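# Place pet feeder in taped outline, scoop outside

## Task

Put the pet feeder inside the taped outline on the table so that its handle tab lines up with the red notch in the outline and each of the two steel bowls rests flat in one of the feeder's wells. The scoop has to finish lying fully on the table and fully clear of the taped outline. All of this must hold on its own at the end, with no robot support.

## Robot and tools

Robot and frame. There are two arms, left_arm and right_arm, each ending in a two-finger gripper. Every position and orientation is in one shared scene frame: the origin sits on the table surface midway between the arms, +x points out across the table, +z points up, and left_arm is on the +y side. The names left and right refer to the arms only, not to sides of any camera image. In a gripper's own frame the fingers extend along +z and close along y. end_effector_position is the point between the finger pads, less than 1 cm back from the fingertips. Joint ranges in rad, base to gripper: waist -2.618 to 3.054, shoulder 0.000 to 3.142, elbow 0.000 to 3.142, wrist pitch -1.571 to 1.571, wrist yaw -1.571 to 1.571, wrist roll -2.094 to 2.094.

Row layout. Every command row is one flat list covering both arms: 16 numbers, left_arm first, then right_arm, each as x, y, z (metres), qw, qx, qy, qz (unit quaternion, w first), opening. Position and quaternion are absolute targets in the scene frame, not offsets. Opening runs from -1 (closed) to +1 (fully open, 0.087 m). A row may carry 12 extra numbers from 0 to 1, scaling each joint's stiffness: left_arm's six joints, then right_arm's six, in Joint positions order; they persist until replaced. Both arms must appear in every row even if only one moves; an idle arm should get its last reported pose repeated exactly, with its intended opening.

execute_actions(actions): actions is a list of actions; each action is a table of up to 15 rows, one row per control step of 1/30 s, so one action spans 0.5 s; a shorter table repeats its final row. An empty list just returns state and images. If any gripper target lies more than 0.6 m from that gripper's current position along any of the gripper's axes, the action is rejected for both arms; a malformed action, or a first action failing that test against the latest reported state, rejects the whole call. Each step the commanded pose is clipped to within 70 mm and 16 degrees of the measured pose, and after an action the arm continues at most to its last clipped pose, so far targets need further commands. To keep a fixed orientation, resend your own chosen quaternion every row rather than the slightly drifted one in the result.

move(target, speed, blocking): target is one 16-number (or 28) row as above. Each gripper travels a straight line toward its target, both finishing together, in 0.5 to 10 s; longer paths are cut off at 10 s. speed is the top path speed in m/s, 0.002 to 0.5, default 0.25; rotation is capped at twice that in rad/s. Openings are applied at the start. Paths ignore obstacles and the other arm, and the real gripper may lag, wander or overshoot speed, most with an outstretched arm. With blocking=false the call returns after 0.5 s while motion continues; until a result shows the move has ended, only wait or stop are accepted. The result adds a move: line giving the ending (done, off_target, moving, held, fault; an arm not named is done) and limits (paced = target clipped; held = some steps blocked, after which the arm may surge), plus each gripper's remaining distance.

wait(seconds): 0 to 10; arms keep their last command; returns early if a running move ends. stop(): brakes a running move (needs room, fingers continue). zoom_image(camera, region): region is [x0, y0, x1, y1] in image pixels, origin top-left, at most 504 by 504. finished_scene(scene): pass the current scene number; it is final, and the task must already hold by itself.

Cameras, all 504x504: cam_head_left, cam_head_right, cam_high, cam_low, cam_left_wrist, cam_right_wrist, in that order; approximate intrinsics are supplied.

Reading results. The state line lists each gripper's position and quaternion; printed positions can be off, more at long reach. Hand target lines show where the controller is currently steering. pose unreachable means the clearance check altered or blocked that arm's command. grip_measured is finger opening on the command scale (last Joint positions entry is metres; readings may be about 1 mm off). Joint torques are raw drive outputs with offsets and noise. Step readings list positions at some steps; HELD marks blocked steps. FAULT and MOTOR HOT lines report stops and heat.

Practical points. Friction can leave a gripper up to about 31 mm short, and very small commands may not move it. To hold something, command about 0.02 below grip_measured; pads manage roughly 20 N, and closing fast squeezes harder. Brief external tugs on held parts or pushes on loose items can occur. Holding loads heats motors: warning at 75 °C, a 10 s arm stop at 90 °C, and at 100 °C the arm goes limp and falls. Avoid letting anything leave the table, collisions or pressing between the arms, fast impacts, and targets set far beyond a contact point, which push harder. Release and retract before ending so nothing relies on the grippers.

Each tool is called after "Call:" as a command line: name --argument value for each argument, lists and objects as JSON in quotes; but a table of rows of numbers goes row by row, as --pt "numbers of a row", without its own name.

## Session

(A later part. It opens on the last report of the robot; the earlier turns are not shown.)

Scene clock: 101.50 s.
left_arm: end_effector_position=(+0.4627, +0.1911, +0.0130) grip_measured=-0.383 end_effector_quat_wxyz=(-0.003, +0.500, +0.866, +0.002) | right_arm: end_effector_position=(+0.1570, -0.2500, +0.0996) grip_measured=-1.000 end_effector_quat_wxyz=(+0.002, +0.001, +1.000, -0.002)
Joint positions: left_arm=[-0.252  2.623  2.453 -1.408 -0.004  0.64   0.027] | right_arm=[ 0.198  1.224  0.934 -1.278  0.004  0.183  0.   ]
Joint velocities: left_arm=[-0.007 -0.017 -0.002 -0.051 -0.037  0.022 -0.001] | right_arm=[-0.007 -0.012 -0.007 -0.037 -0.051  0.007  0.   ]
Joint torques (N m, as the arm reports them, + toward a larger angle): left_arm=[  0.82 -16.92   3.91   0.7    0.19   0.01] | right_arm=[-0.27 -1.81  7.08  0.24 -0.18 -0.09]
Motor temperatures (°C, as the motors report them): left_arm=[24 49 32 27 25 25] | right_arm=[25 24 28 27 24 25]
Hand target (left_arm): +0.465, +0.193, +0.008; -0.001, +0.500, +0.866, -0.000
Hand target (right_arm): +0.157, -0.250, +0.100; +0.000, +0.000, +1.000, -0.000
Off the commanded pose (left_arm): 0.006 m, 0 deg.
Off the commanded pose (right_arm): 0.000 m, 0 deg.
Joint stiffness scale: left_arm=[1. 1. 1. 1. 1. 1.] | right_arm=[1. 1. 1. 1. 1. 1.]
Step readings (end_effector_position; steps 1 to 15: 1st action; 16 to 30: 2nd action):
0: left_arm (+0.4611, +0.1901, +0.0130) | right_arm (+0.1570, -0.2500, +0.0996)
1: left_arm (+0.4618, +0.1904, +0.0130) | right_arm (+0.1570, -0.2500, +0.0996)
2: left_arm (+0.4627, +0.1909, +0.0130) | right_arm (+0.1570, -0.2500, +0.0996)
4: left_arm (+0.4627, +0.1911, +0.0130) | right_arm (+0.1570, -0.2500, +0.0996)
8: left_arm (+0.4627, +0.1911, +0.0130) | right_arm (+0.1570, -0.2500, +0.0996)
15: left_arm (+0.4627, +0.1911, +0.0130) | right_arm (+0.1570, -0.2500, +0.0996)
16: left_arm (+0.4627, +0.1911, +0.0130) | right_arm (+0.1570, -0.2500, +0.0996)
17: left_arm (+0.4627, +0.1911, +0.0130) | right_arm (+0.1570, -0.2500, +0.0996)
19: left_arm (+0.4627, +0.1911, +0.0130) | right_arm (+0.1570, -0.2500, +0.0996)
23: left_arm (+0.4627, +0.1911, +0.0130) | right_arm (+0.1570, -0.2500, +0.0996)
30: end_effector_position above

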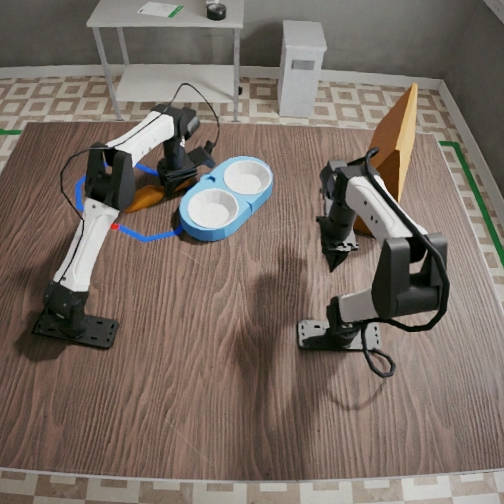

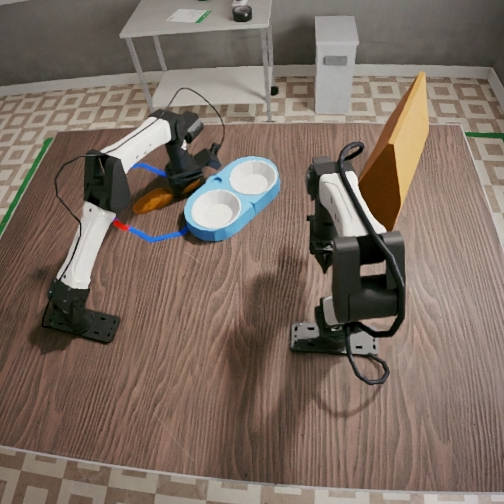

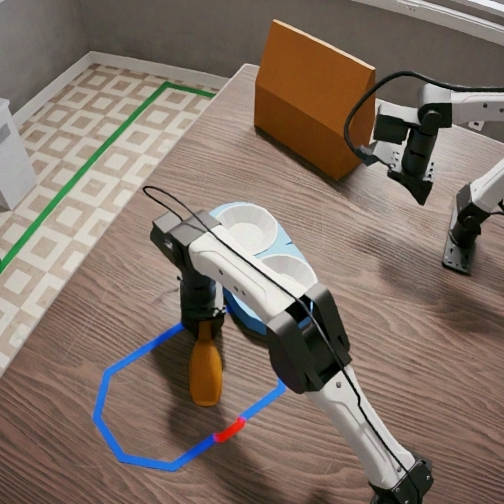

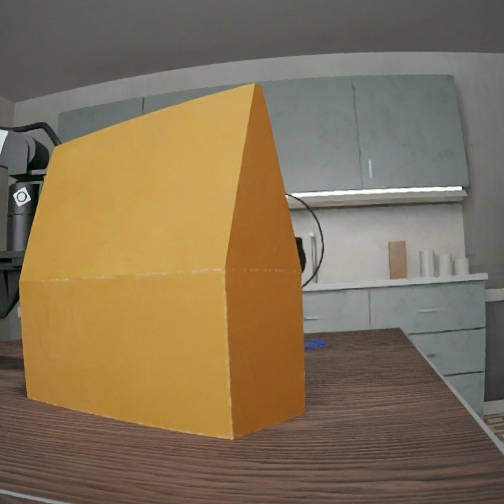

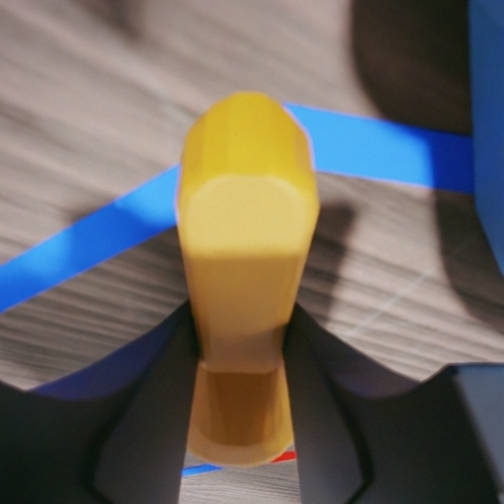

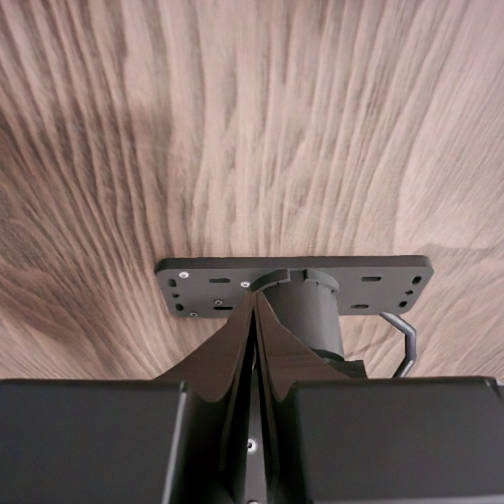

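Call:
move --target '[0.43,0.21,0.11,0,0.5,0.866,0,-0.42,0.1573,-0.25,0.10,0,0,1,0,-1]' --speed 0.2

Call:
move --target '[0.10,0.10,0.11,0,0.5,0.866,0,-0.42,0.1573,-0.25,0.10,0,0,1,0,-1]' --speed 0.3

Call:
move --target '[0.08,0.09,0.012,0,0.5,0.866,0,-0.42,0.1573,-0.25,0.10,0,0,1,0,-1]' --speed 0.1

Scene clock: 115.57 s.
left_arm: end_effector_position=(+0.4365, +0.2025, +0.1097) grip_measured=-0.383 end_effector_quat_wxyz=(+0.025, +0.500, +0.865, +0.005) | right_arm: end_effector_position=(+0.1570, -0.2500, +0.0996) grip_measured=-1.000 end_effector_quat_wxyz=(+0.002, +0.001, +1.000, -0.002)
Joint positions: left_arm=[-0.252  2.406  2.445 -1.561 -0.004  0.642  0.027] | right_arm=[ 0.198  1.224  0.934 -1.278  0.004  0.183  0.   ]
Joint velocities: left_arm=[ 0.012 -0.007  0.012 -0.051 -0.051  0.022  0.   ] | right_arm=[-0.017  0.027 -0.022 -0.037 -0.081  0.022  0.   ]
Joint torques (N m, as the arm reports them, + toward a larger angle): left_arm=[  1.14 -16.11   3.86   0.29   0.17  -0.01] | right_arm=[-0.48 -1.76  7.23  0.31 -0.14 -0.13]
Motor temperatures (°C, as the motors report them): left_arm=[24 53 31 27 25 25] | right_arm=[25 24 29 27 24 25]
Hand target (left_arm): +0.429, +0.209, +0.110; +0.009, +0.500, +0.866, +0.001
Hand target (right_arm): +0.157, -0.250, +0.100; +0.000, +0.000, +1.000, -0.000
Off the commanded pose (left_arm): 0.010 m, 3 deg.
Off the commanded pose (right_arm): 0.000 m, 0 deg.
Joint stiffness scale: left_arm=[1. 1. 1. 1. 1. 1.] | right_arm=[1. 1. 1. 1. 1. 1.]
joint sent to its limit (left arm) — the command would take joint 4 (wrist pitch) past its lower limit, so that joint was sent only as far as its limit.
move: off_target (left_arm)

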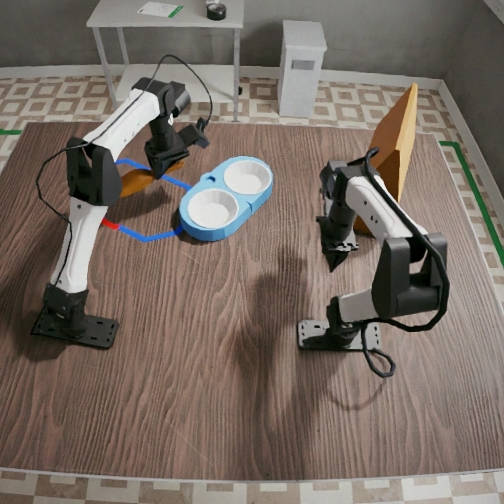

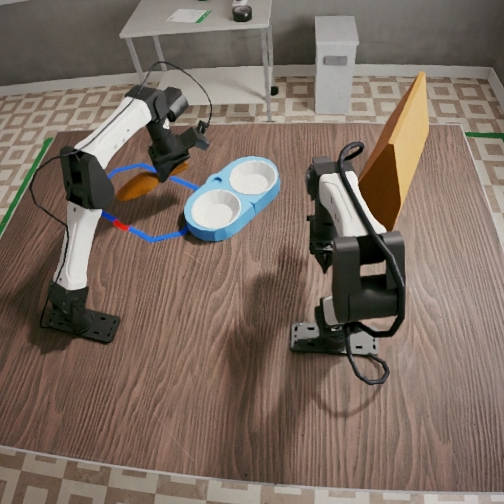

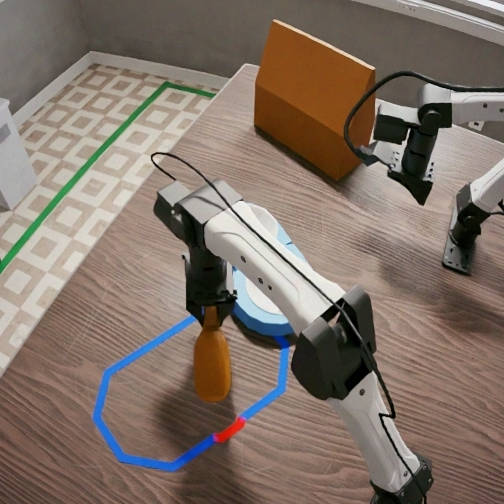

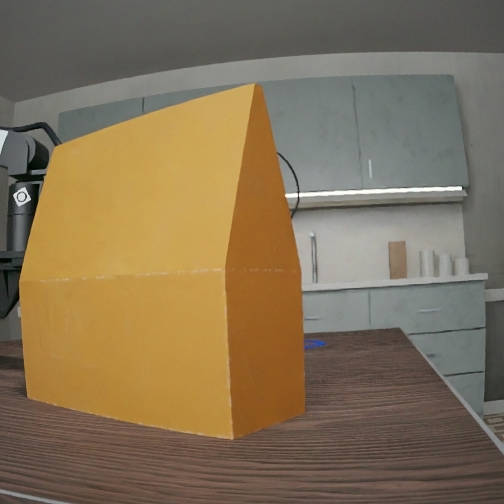

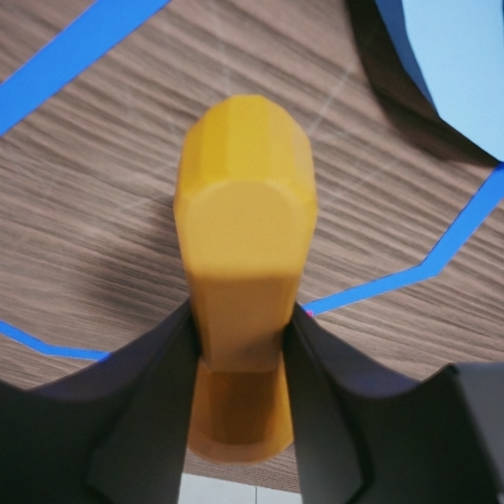

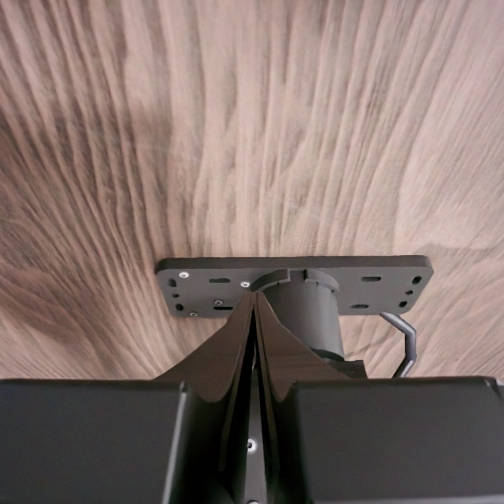

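Scene clock: 117.43 s.
left_arm: end_effector_position=(+0.1036, +0.0942, +0.1088) grip_measured=-0.383 end_effector_quat_wxyz=(-0.008, +0.505, +0.863, +0.006) | right_arm: end_effector_position=(+0.1570, -0.2500, +0.0996) grip_measured=-1.000 end_effector_quat_wxyz=(+0.002, +0.001, +1.000, -0.002)
Joint positions: left_arm=[-1.09   1.736  1.431 -1.286  0.001 -0.186  0.027] | right_arm=[ 0.198  1.224  0.934 -1.278  0.004  0.183  0.   ]
Joint velocities: left_arm=[-0.007  0.007  0.007  0.022 -0.022  0.007 -0.001] | right_arm=[-0.002 -0.007 -0.017  0.007 -0.007 -0.037  0.   ]
Joint torques (N m, as the arm reports them, + toward a larger angle): left_arm=[  0.44 -11.13   4.     0.53   0.04  -0.13] | right_arm=[-0.42 -1.81  7.4   0.27 -0.22 -0.11]
Motor temperatures (°C, as the motors report them): left_arm=[24 52 31 27 25 25] | right_arm=[25 24 29 27 24 25]
Hand target (left_arm): +0.103, +0.097, +0.109; -0.000, +0.500, +0.866, +0.004
Hand target (right_arm): +0.157, -0.250, +0.100; +0.000, +0.000, +1.000, -0.000
Off the commanded pose (left_arm): 0.007 m, 1 deg.
Off the commanded pose (right_arm): 0.000 m, 0 deg.
Joint stiffness scale: left_arm=[1. 1. 1. 1. 1. 1.] | right_arm=[1. 1. 1. 1. 1. 1.]
move: done

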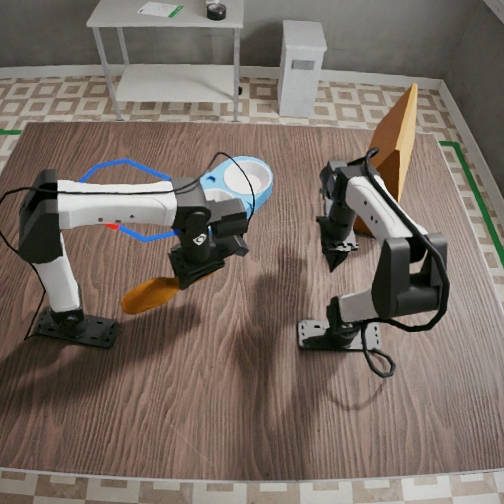

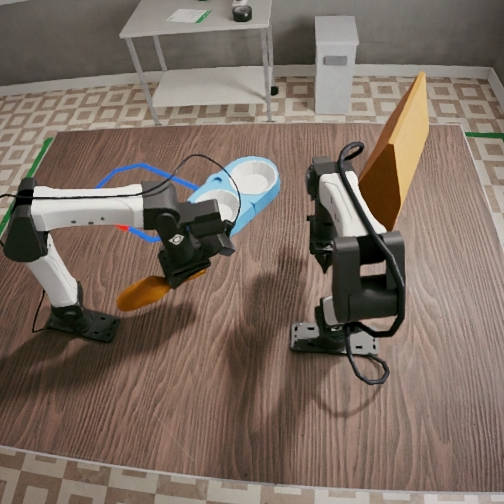

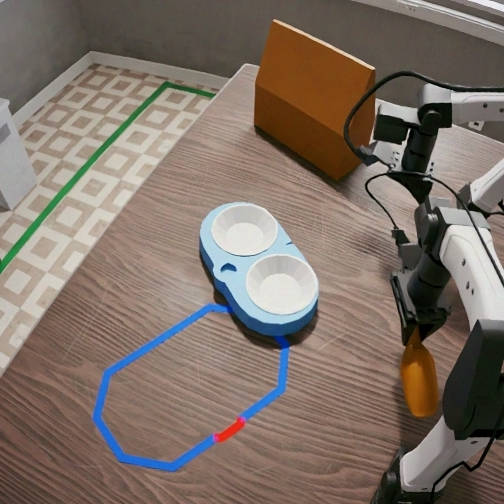

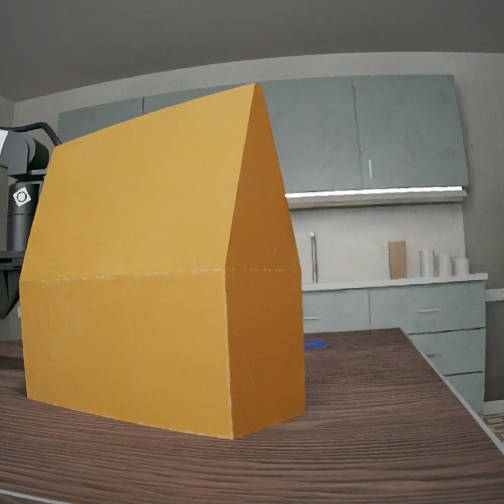

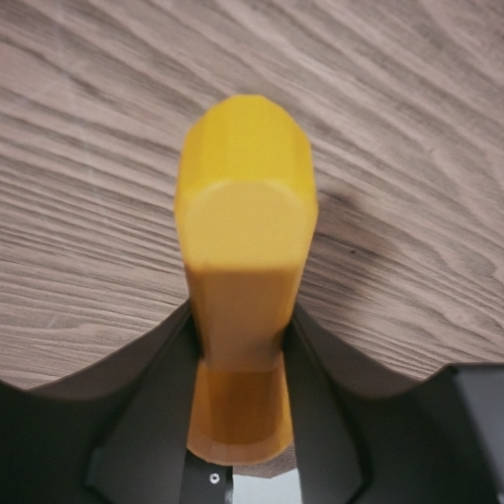

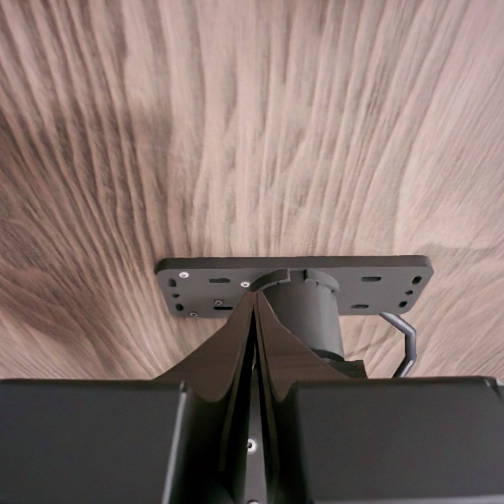

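Scene clock: 119.03 s.
left_arm: end_effector_position=(+0.0839, +0.0860, +0.0209) grip_measured=-0.383 end_effector_quat_wxyz=(+0.007, +0.500, +0.866, -0.007) | right_arm: end_effector_position=(+0.1570, -0.2500, +0.0996) grip_measured=-1.000 end_effector_quat_wxyz=(+0.002, +0.001, +1.000, -0.002)
Joint positions: left_arm=[-1.157  1.784  1.135 -0.901  0.001 -0.264  0.027] | right_arm=[ 0.198  1.224  0.934 -1.278  0.004  0.183  0.   ]
Joint velocities: left_arm=[-0.012  0.002 -0.017 -0.007  0.022 -0.007 -0.001] | right_arm=[-0.002 -0.002  0.002 -0.007  0.066 -0.051  0.   ]
Joint torques (N m, as the arm reports them, + toward a larger angle): left_arm=[-0.39 -7.79  4.02  0.64  0.05 -0.13] | right_arm=[-0.46 -2.05  7.11  0.23 -0.11 -0.1 ]
Motor temperatures (°C, as the motors report them): left_arm=[24 52 31 27 25 25] | right_arm=[25 24 29 27 24 25]
Hand target (left_arm): +0.080, +0.090, +0.012; -0.000, +0.500, +0.866, +0.001
Hand target (right_arm): +0.157, -0.250, +0.100; +0.000, +0.000, +1.000, -0.000
Off the commanded pose (left_arm): 0.011 m, 1 deg.
Off the commanded pose (right_arm): 0.000 m, 0 deg.
Joint stiffness scale: left_arm=[1. 1. 1. 1. 1. 1.] | right_arm=[1. 1. 1. 1. 1. 1.]
move: off_target (left_arm)

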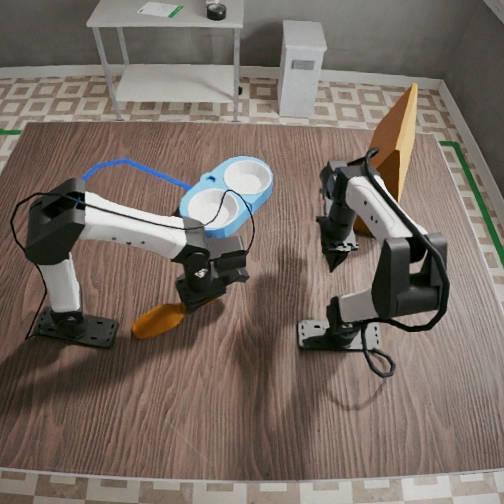

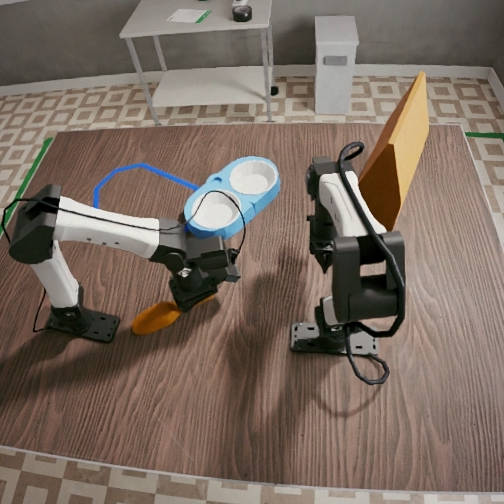

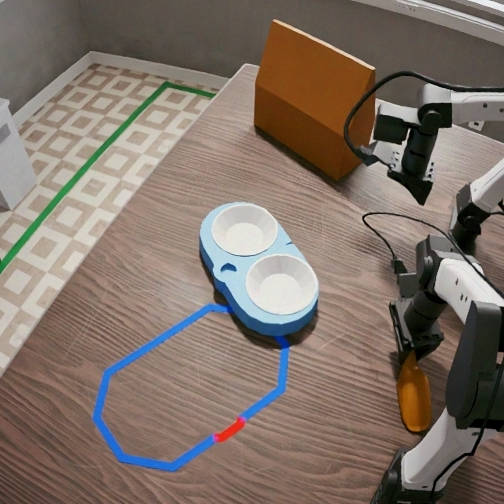

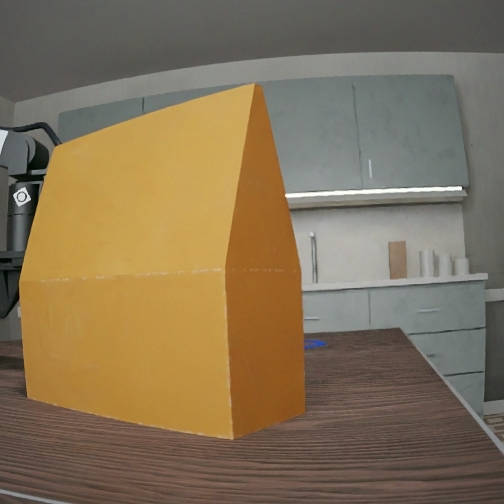

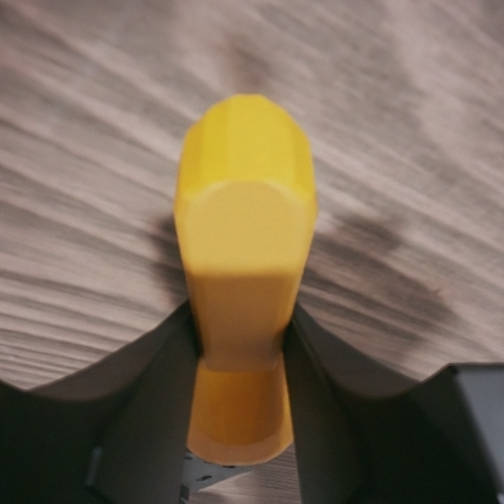

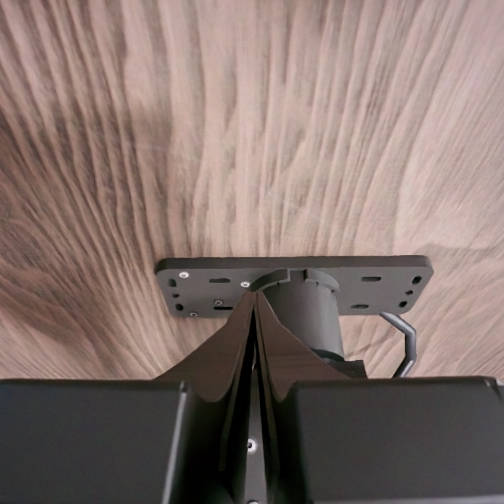

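Call:
execute_actions --actions '[[[0.08,0.09,0.003,0,0.5,0.866,0,-0.42,0.1573,-0.25,0.10,0,0,1,0,-1]],[[0.08,0.09,0.006,0,0.5,0.866,0,0.1,0.1573,-0.25,0.10,0,0,1,0,-1]]]'

Call:
move --target '[0.06,0.14,0.10,0,0.5,0.866,0,0.1,0.1573,-0.25,0.10,0,0,1,0,-1]'

Call:
zoom_image --camera "cam_high" --region '[190,195,330,345]'

Scene clock: 129.17 s.
left_arm: end_effector_position=(+0.0836, +0.0870, +0.0137) grip_measured=+0.100 end_effector_quat_wxyz=(+0.006, +0.500, +0.866, -0.006) | right_arm: end_effector_position=(+0.1570, -0.2500, +0.0996) grip_measured=-1.000 end_effector_quat_wxyz=(+0.002, +0.001, +1.000, -0.002)
Joint positions: left_arm=[-1.157  1.794  1.115 -0.875  0.001 -0.265  0.048] | right_arm=[ 0.198  1.224  0.934 -1.278  0.004  0.183  0.   ]
Joint velocities: left_arm=[ 0.007  0.002 -0.002  0.037  0.022 -0.037 -0.002] | right_arm=[-0.017  0.007  0.002 -0.081 -0.066  0.007  0.   ]
Joint torques (N m, as the arm reports them, + toward a larger angle): left_arm=[-0.46 -7.87  4.19  0.64  0.1  -0.17] | right_arm=[-0.34 -1.58  7.2   0.29 -0.12 -0.11]
Motor temperatures (°C, as the motors report them): left_arm=[24 47 31 27 25 25] | right_arm=[25 24 29 27 24 25]
Hand target (left_arm): +0.080, +0.090, +0.006; +0.000, +0.500, +0.866, +0.000
Hand target (right_arm): +0.157, -0.250, +0.100; +0.000, +0.000, +1.000, -0.000
Off the commanded pose (left_arm): 0.009 m, 1 deg.
Off the commanded pose (right_arm): 0.000 m, 0 deg.
Joint stiffness scale: left_arm=[1. 1. 1. 1. 1. 1.] | right_arm=[1. 1. 1. 1. 1. 1.]
Step readings (end_effector_position; steps 1 to 15: 1st action; 16 to 30: 2nd action):
0: left_arm (+0.0840, +0.0857, +0.0209) | right_arm (+0.1570, -0.2500, +0.0996)
1: left_arm (+0.0841, +0.0855, +0.0202) | right_arm (+0.1570, -0.2500, +0.0996)
2: left_arm (+0.0841, +0.0852, +0.0191) | right_arm (+0.1570, -0.2500, +0.0996)
4: left_arm (+0.0839, +0.0862, +0.0164) | right_arm (+0.1570, -0.2500, +0.0996)
8: left_arm (+0.0836, +0.0871, +0.0137) | right_arm (+0.1570, -0.2500, +0.0996)
15: left_arm (+0.0836, +0.0870, +0.0137) | right_arm (+0.1570, -0.2500, +0.0996)
16: left_arm (+0.0836, +0.0870, +0.0137) | right_arm (+0.1570, -0.2500, +0.0996)
17: left_arm (+0.0836, +0.0870, +0.0137) | right_arm (+0.1570, -0.2500, +0.0996)
19: left_arm (+0.0836, +0.0870, +0.0137) | right_arm (+0.1570, -0.2500, +0.0996)
23: left_arm (+0.0836, +0.0870, +0.0137) | right_arm (+0.1570, -0.2500, +0.0996)
30: end_effector_position above

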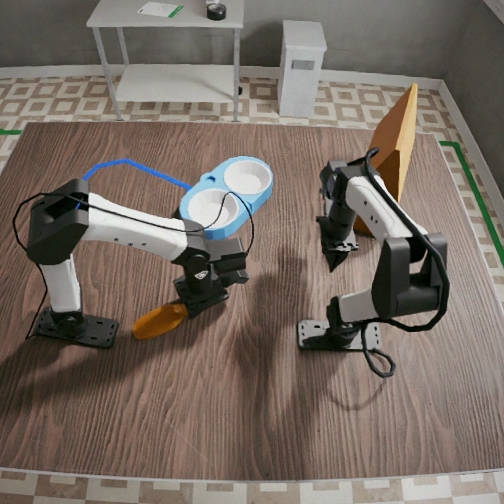

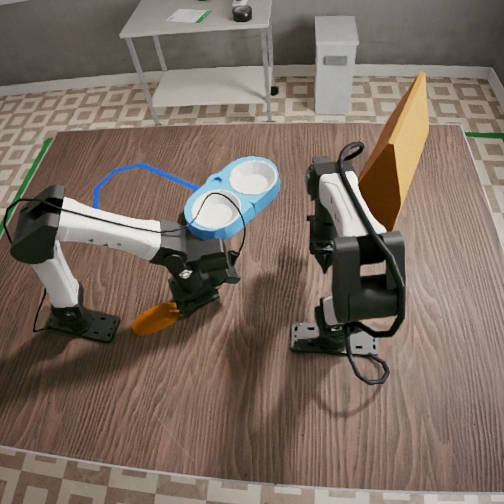

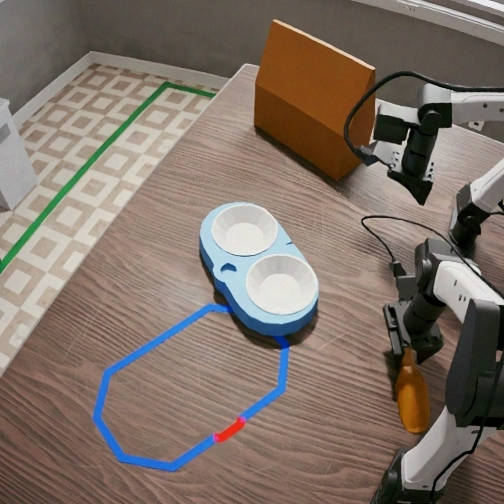

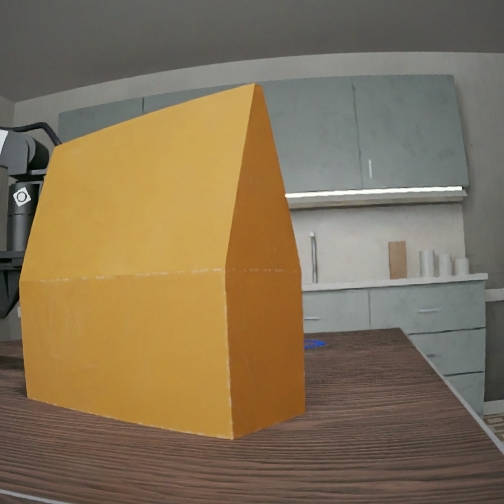

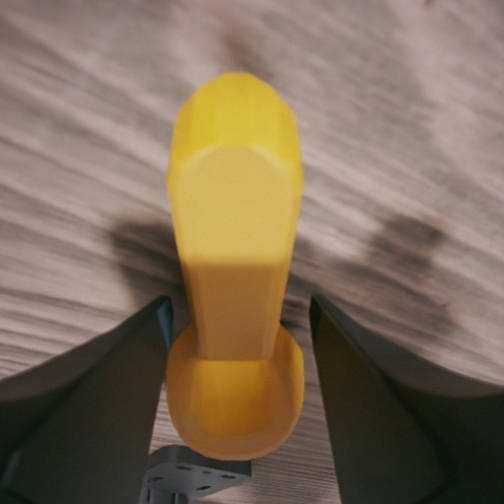

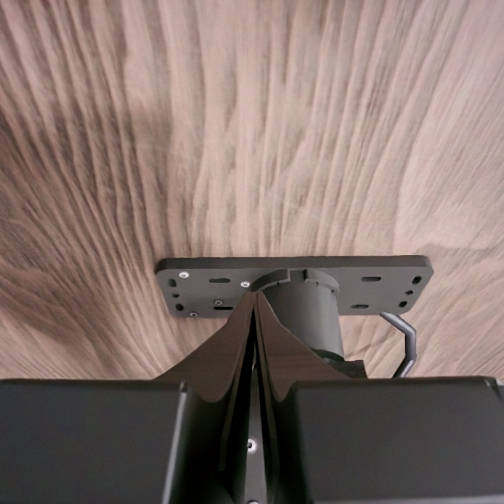

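Scene clock: 130.30 s.
left_arm: end_effector_position=(+0.0609, +0.1429, +0.0906) grip_measured=+0.100 end_effector_quat_wxyz=(-0.008, +0.500, +0.866, +0.008) | right_arm: end_effector_position=(+0.1570, -0.2500, +0.0996) grip_measured=-1.000 end_effector_quat_wxyz=(+0.002, +0.001, +1.000, -0.002)
Joint positions: left_arm=[-1.188  1.524  1.133 -1.202  0.001 -0.296  0.048] | right_arm=[ 0.198  1.224  0.934 -1.278  0.004  0.183  0.   ]
Joint velocities: left_arm=[-0.007  0.022  0.017 -0.037  0.007 -0.007 -0.   ] | right_arm=[ 0.002 -0.022  0.017 -0.037  0.007 -0.007  0.   ]
Joint torques (N m, as the arm reports them, + toward a larger angle): left_arm=[-0.37 -8.11  7.44  0.19  0.1  -0.15] | right_arm=[-0.26 -1.95  7.01  0.29 -0.14 -0.12]
Motor temperatures (°C, as the motors report them): left_arm=[24 47 31 27 25 25] | right_arm=[25 24 29 27 24 25]
Hand target (left_arm): +0.059, +0.140, +0.099; +0.000, +0.500, +0.866, -0.000
Hand target (right_arm): +0.157, -0.250, +0.100; +0.000, +0.000, +1.000, -0.000
Off the commanded pose (left_arm): 0.010 m, 1 deg.
Off the commanded pose (right_arm): 0.000 m, 0 deg.
Joint stiffness scale: left_arm=[1. 1. 1. 1. 1. 1.] | right_arm=[1. 1. 1. 1. 1. 1.]
move: done

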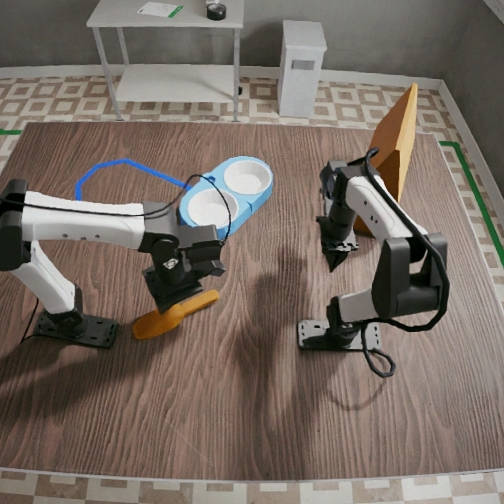

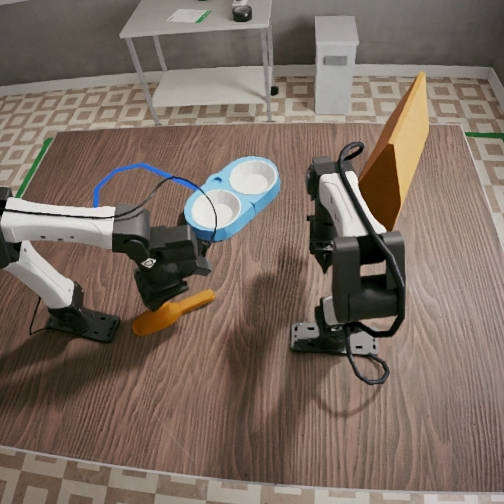

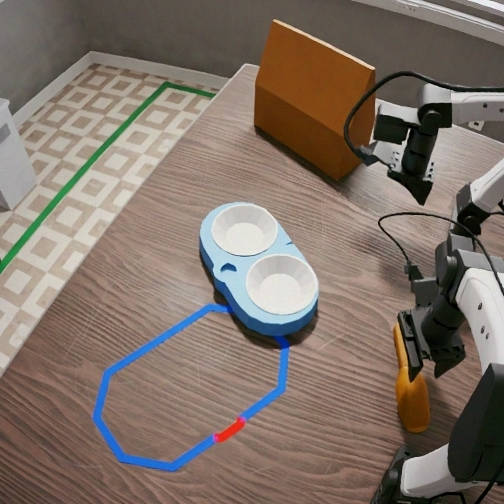

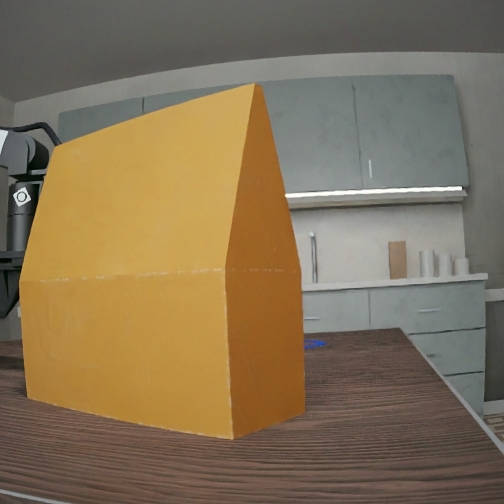

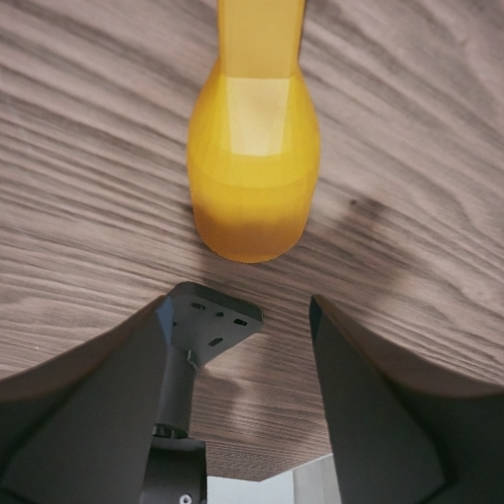

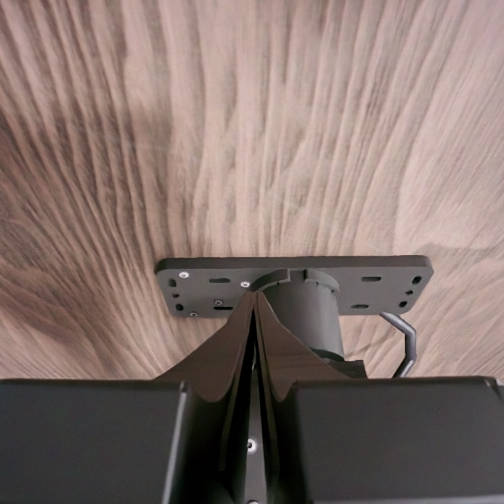

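Region (190, 195, 330, 345) of cam_high's 504x504 image, scaled by 3.360, with more detail than that image has; it fills the left 470 columns of this view, and the rest is white.

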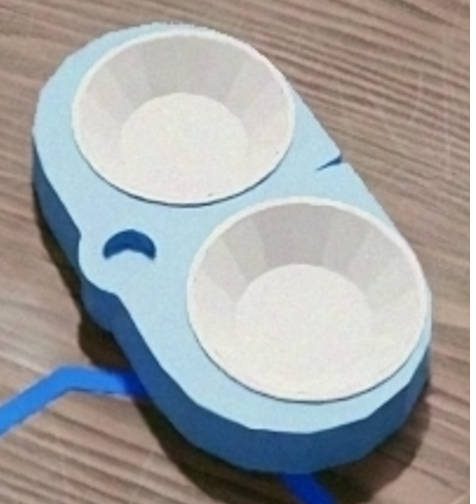

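Call:
move --target '[0.441,0.108,0.12,0.03,0.966,0.259,0.07,0.6,0.1573,-0.25,0.10,0,0,1,0,-1]' --speed 0.35

Scene clock: 185.43 s.
left_arm: end_effector_position=(+0.4391, +0.1128, +0.1247) grip_measured=+0.600 end_effector_quat_wxyz=(+0.038, +0.961, +0.262, +0.076) | right_arm: end_effector_position=(+0.1570, -0.2500, +0.0996) grip_measured=-1.000 end_effector_quat_wxyz=(+0.002, +0.001, +1.000, -0.002)
Joint positions: left_arm=[-0.475  2.181  2.083 -1.318 -0.072  1.986  0.07 ] | right_arm=[ 0.198  1.224  0.934 -1.278  0.004  0.183  0.   ]
Joint velocities: left_arm=[ 0.012 -0.032 -0.022 -0.11  -0.081  0.051 -0.001] | right_arm=[ 0.002  0.012 -0.002 -0.007 -0.007 -0.022  0.   ]
Joint torques (N m, as the arm reports them, + toward a larger angle): left_arm=[  0.58 -11.61   7.58   0.43   0.2    0.01] | right_arm=[-0.44 -1.75  7.07  0.28 -0.15 -0.16]
Motor temperatures (°C, as the motors report them): left_arm=[24 39 37 26 25 25] | right_arm=[25 24 31 27 24 25]
Hand target (left_arm): +0.440, +0.112, +0.120; +0.032, +0.963, +0.258, +0.067
Hand target (right_arm): +0.157, -0.250, +0.100; +0.000, +0.000, +1.000, -0.000
Off the commanded pose (left_arm): 0.007 m, 1 deg.
Off the commanded pose (right_arm): 0.000 m, 0 deg.
Joint stiffness scale: left_arm=[1. 1. 1. 1. 1. 1.] | right_arm=[1. 1. 1. 1. 1. 1.]
move: done

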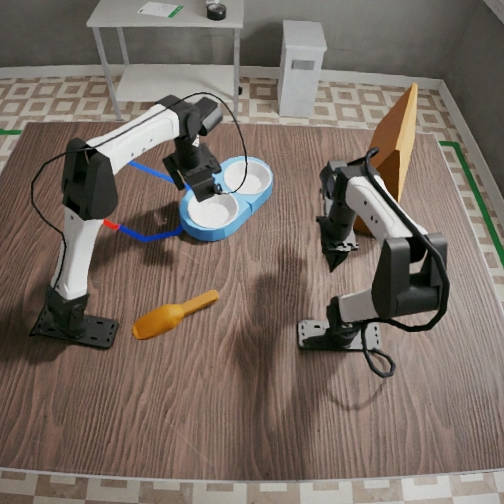

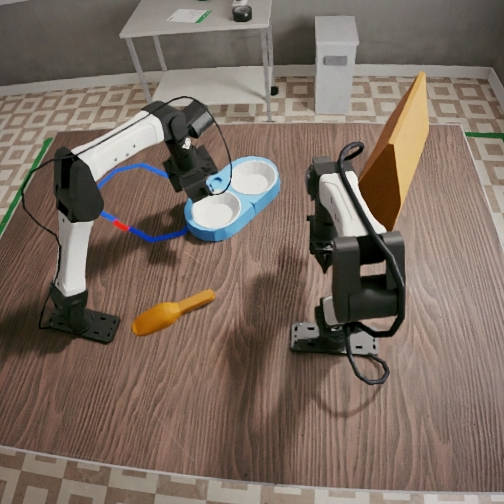

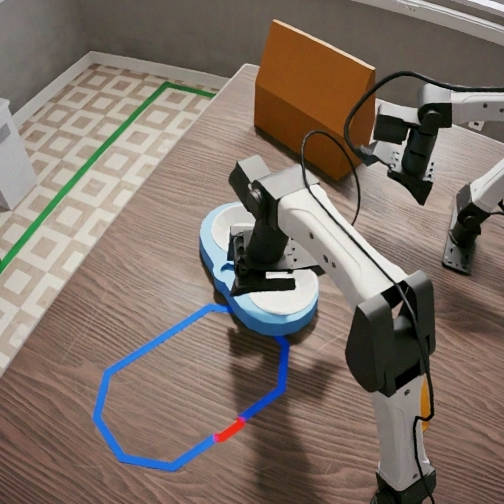

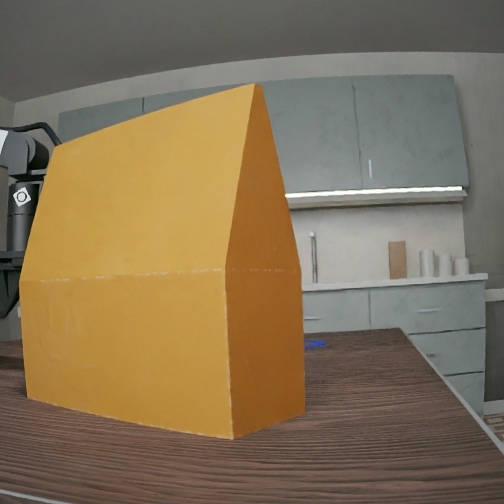

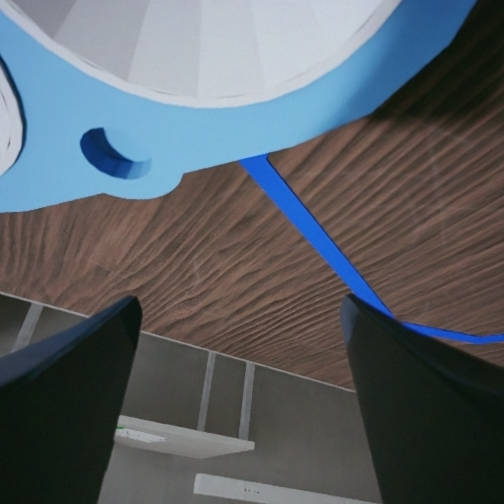

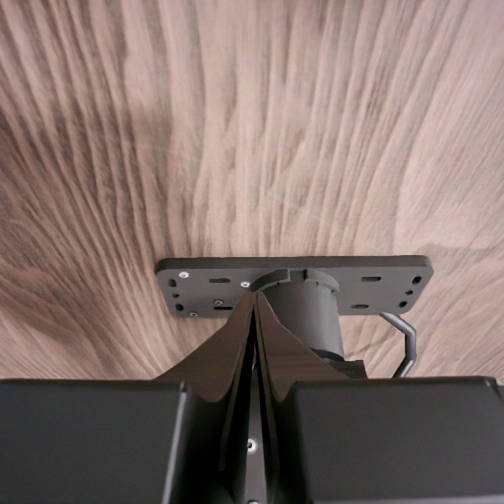

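Call:
move --target '[0.447,0.095,0.08,0.03,0.966,0.259,0.07,0.6,0.1573,-0.25,0.10,0,0,1,0,-1]' --speed 0.1

Scene clock: 193.27 s.
left_arm: end_effector_position=(+0.4496, +0.0972, +0.0924) grip_measured=+0.600 end_effector_quat_wxyz=(+0.037, +0.963, +0.258, +0.074) | right_arm: end_effector_position=(+0.1570, -0.2500, +0.0996) grip_measured=-1.000 end_effector_quat_wxyz=(+0.002, +0.001, +1.000, -0.002)
Joint positions: left_arm=[-0.488  2.259  2.083 -1.245 -0.071  1.982  0.07 ] | right_arm=[ 0.198  1.224  0.934 -1.278  0.004  0.183  0.   ]
Joint velocities: left_arm=[ 0.002 -0.007 -0.007 -0.051 -0.037 -0.037 -0.   ] | right_arm=[-0.002  0.012 -0.012  0.007  0.051 -0.022  0.   ]
Joint torques (N m, as the arm reports them, + toward a larger angle): left_arm=[ -0.3  -12.96   4.45   0.79   0.1   -0.17] | right_arm=[-0.12 -1.75  7.41  0.29 -0.21 -0.03]
Motor temperatures (°C, as the motors report them): left_arm=[24 40 37 26 25 25] | right_arm=[25 24 31 27 24 25]
Hand target (left_arm): +0.447, +0.095, +0.080; +0.030, +0.963, +0.258, +0.070
Hand target (right_arm): +0.157, -0.250, +0.100; +0.000, +0.000, +1.000, -0.000
Off the commanded pose (left_arm): 0.013 m, 1 deg.
Off the commanded pose (right_arm): 0.000 m, 0 deg.
Joint stiffness scale: left_arm=[1. 1. 1. 1. 1. 1.] | right_arm=[1. 1. 1. 1. 1. 1.]
move: off_target (left_arm)

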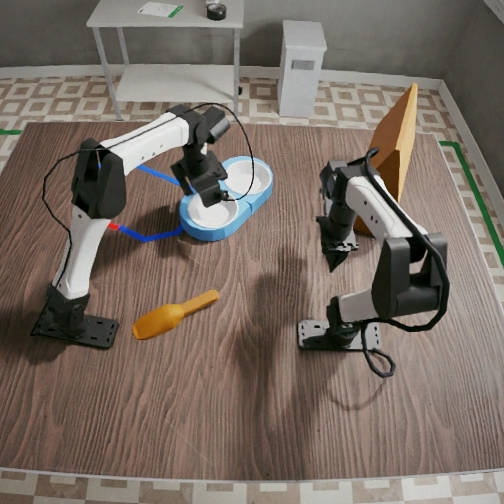

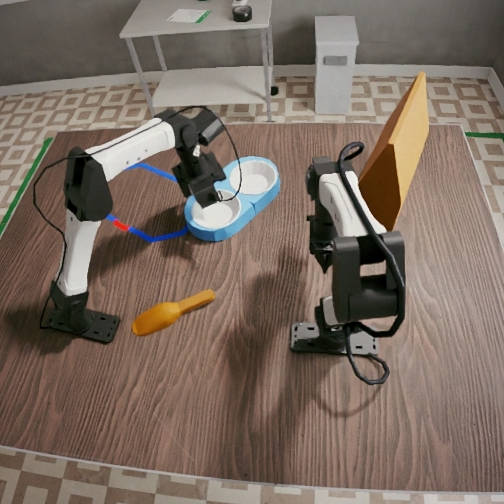

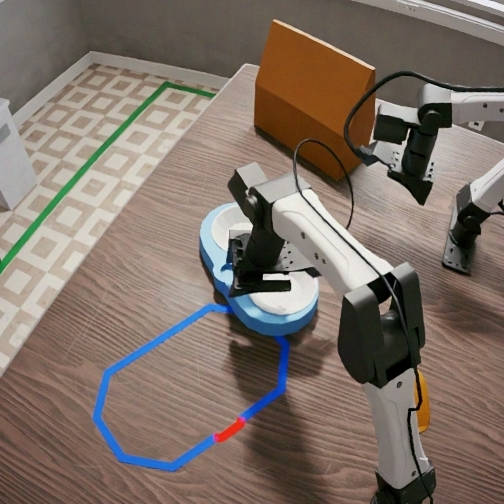

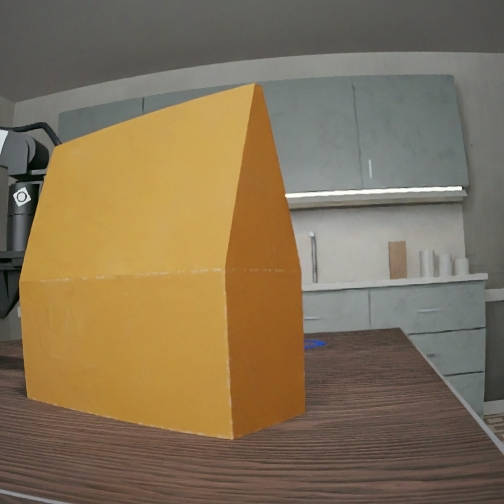

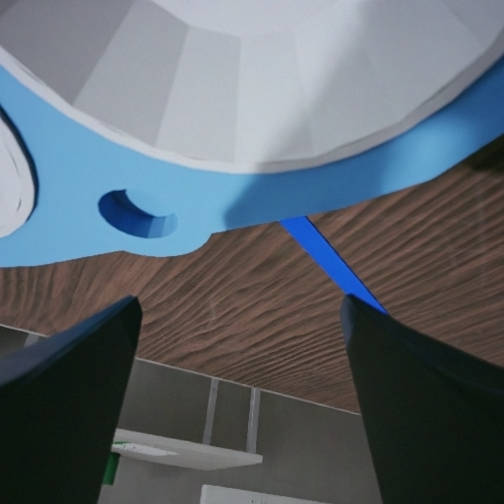

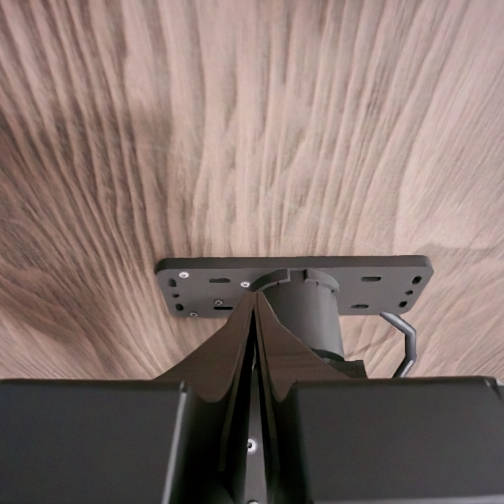

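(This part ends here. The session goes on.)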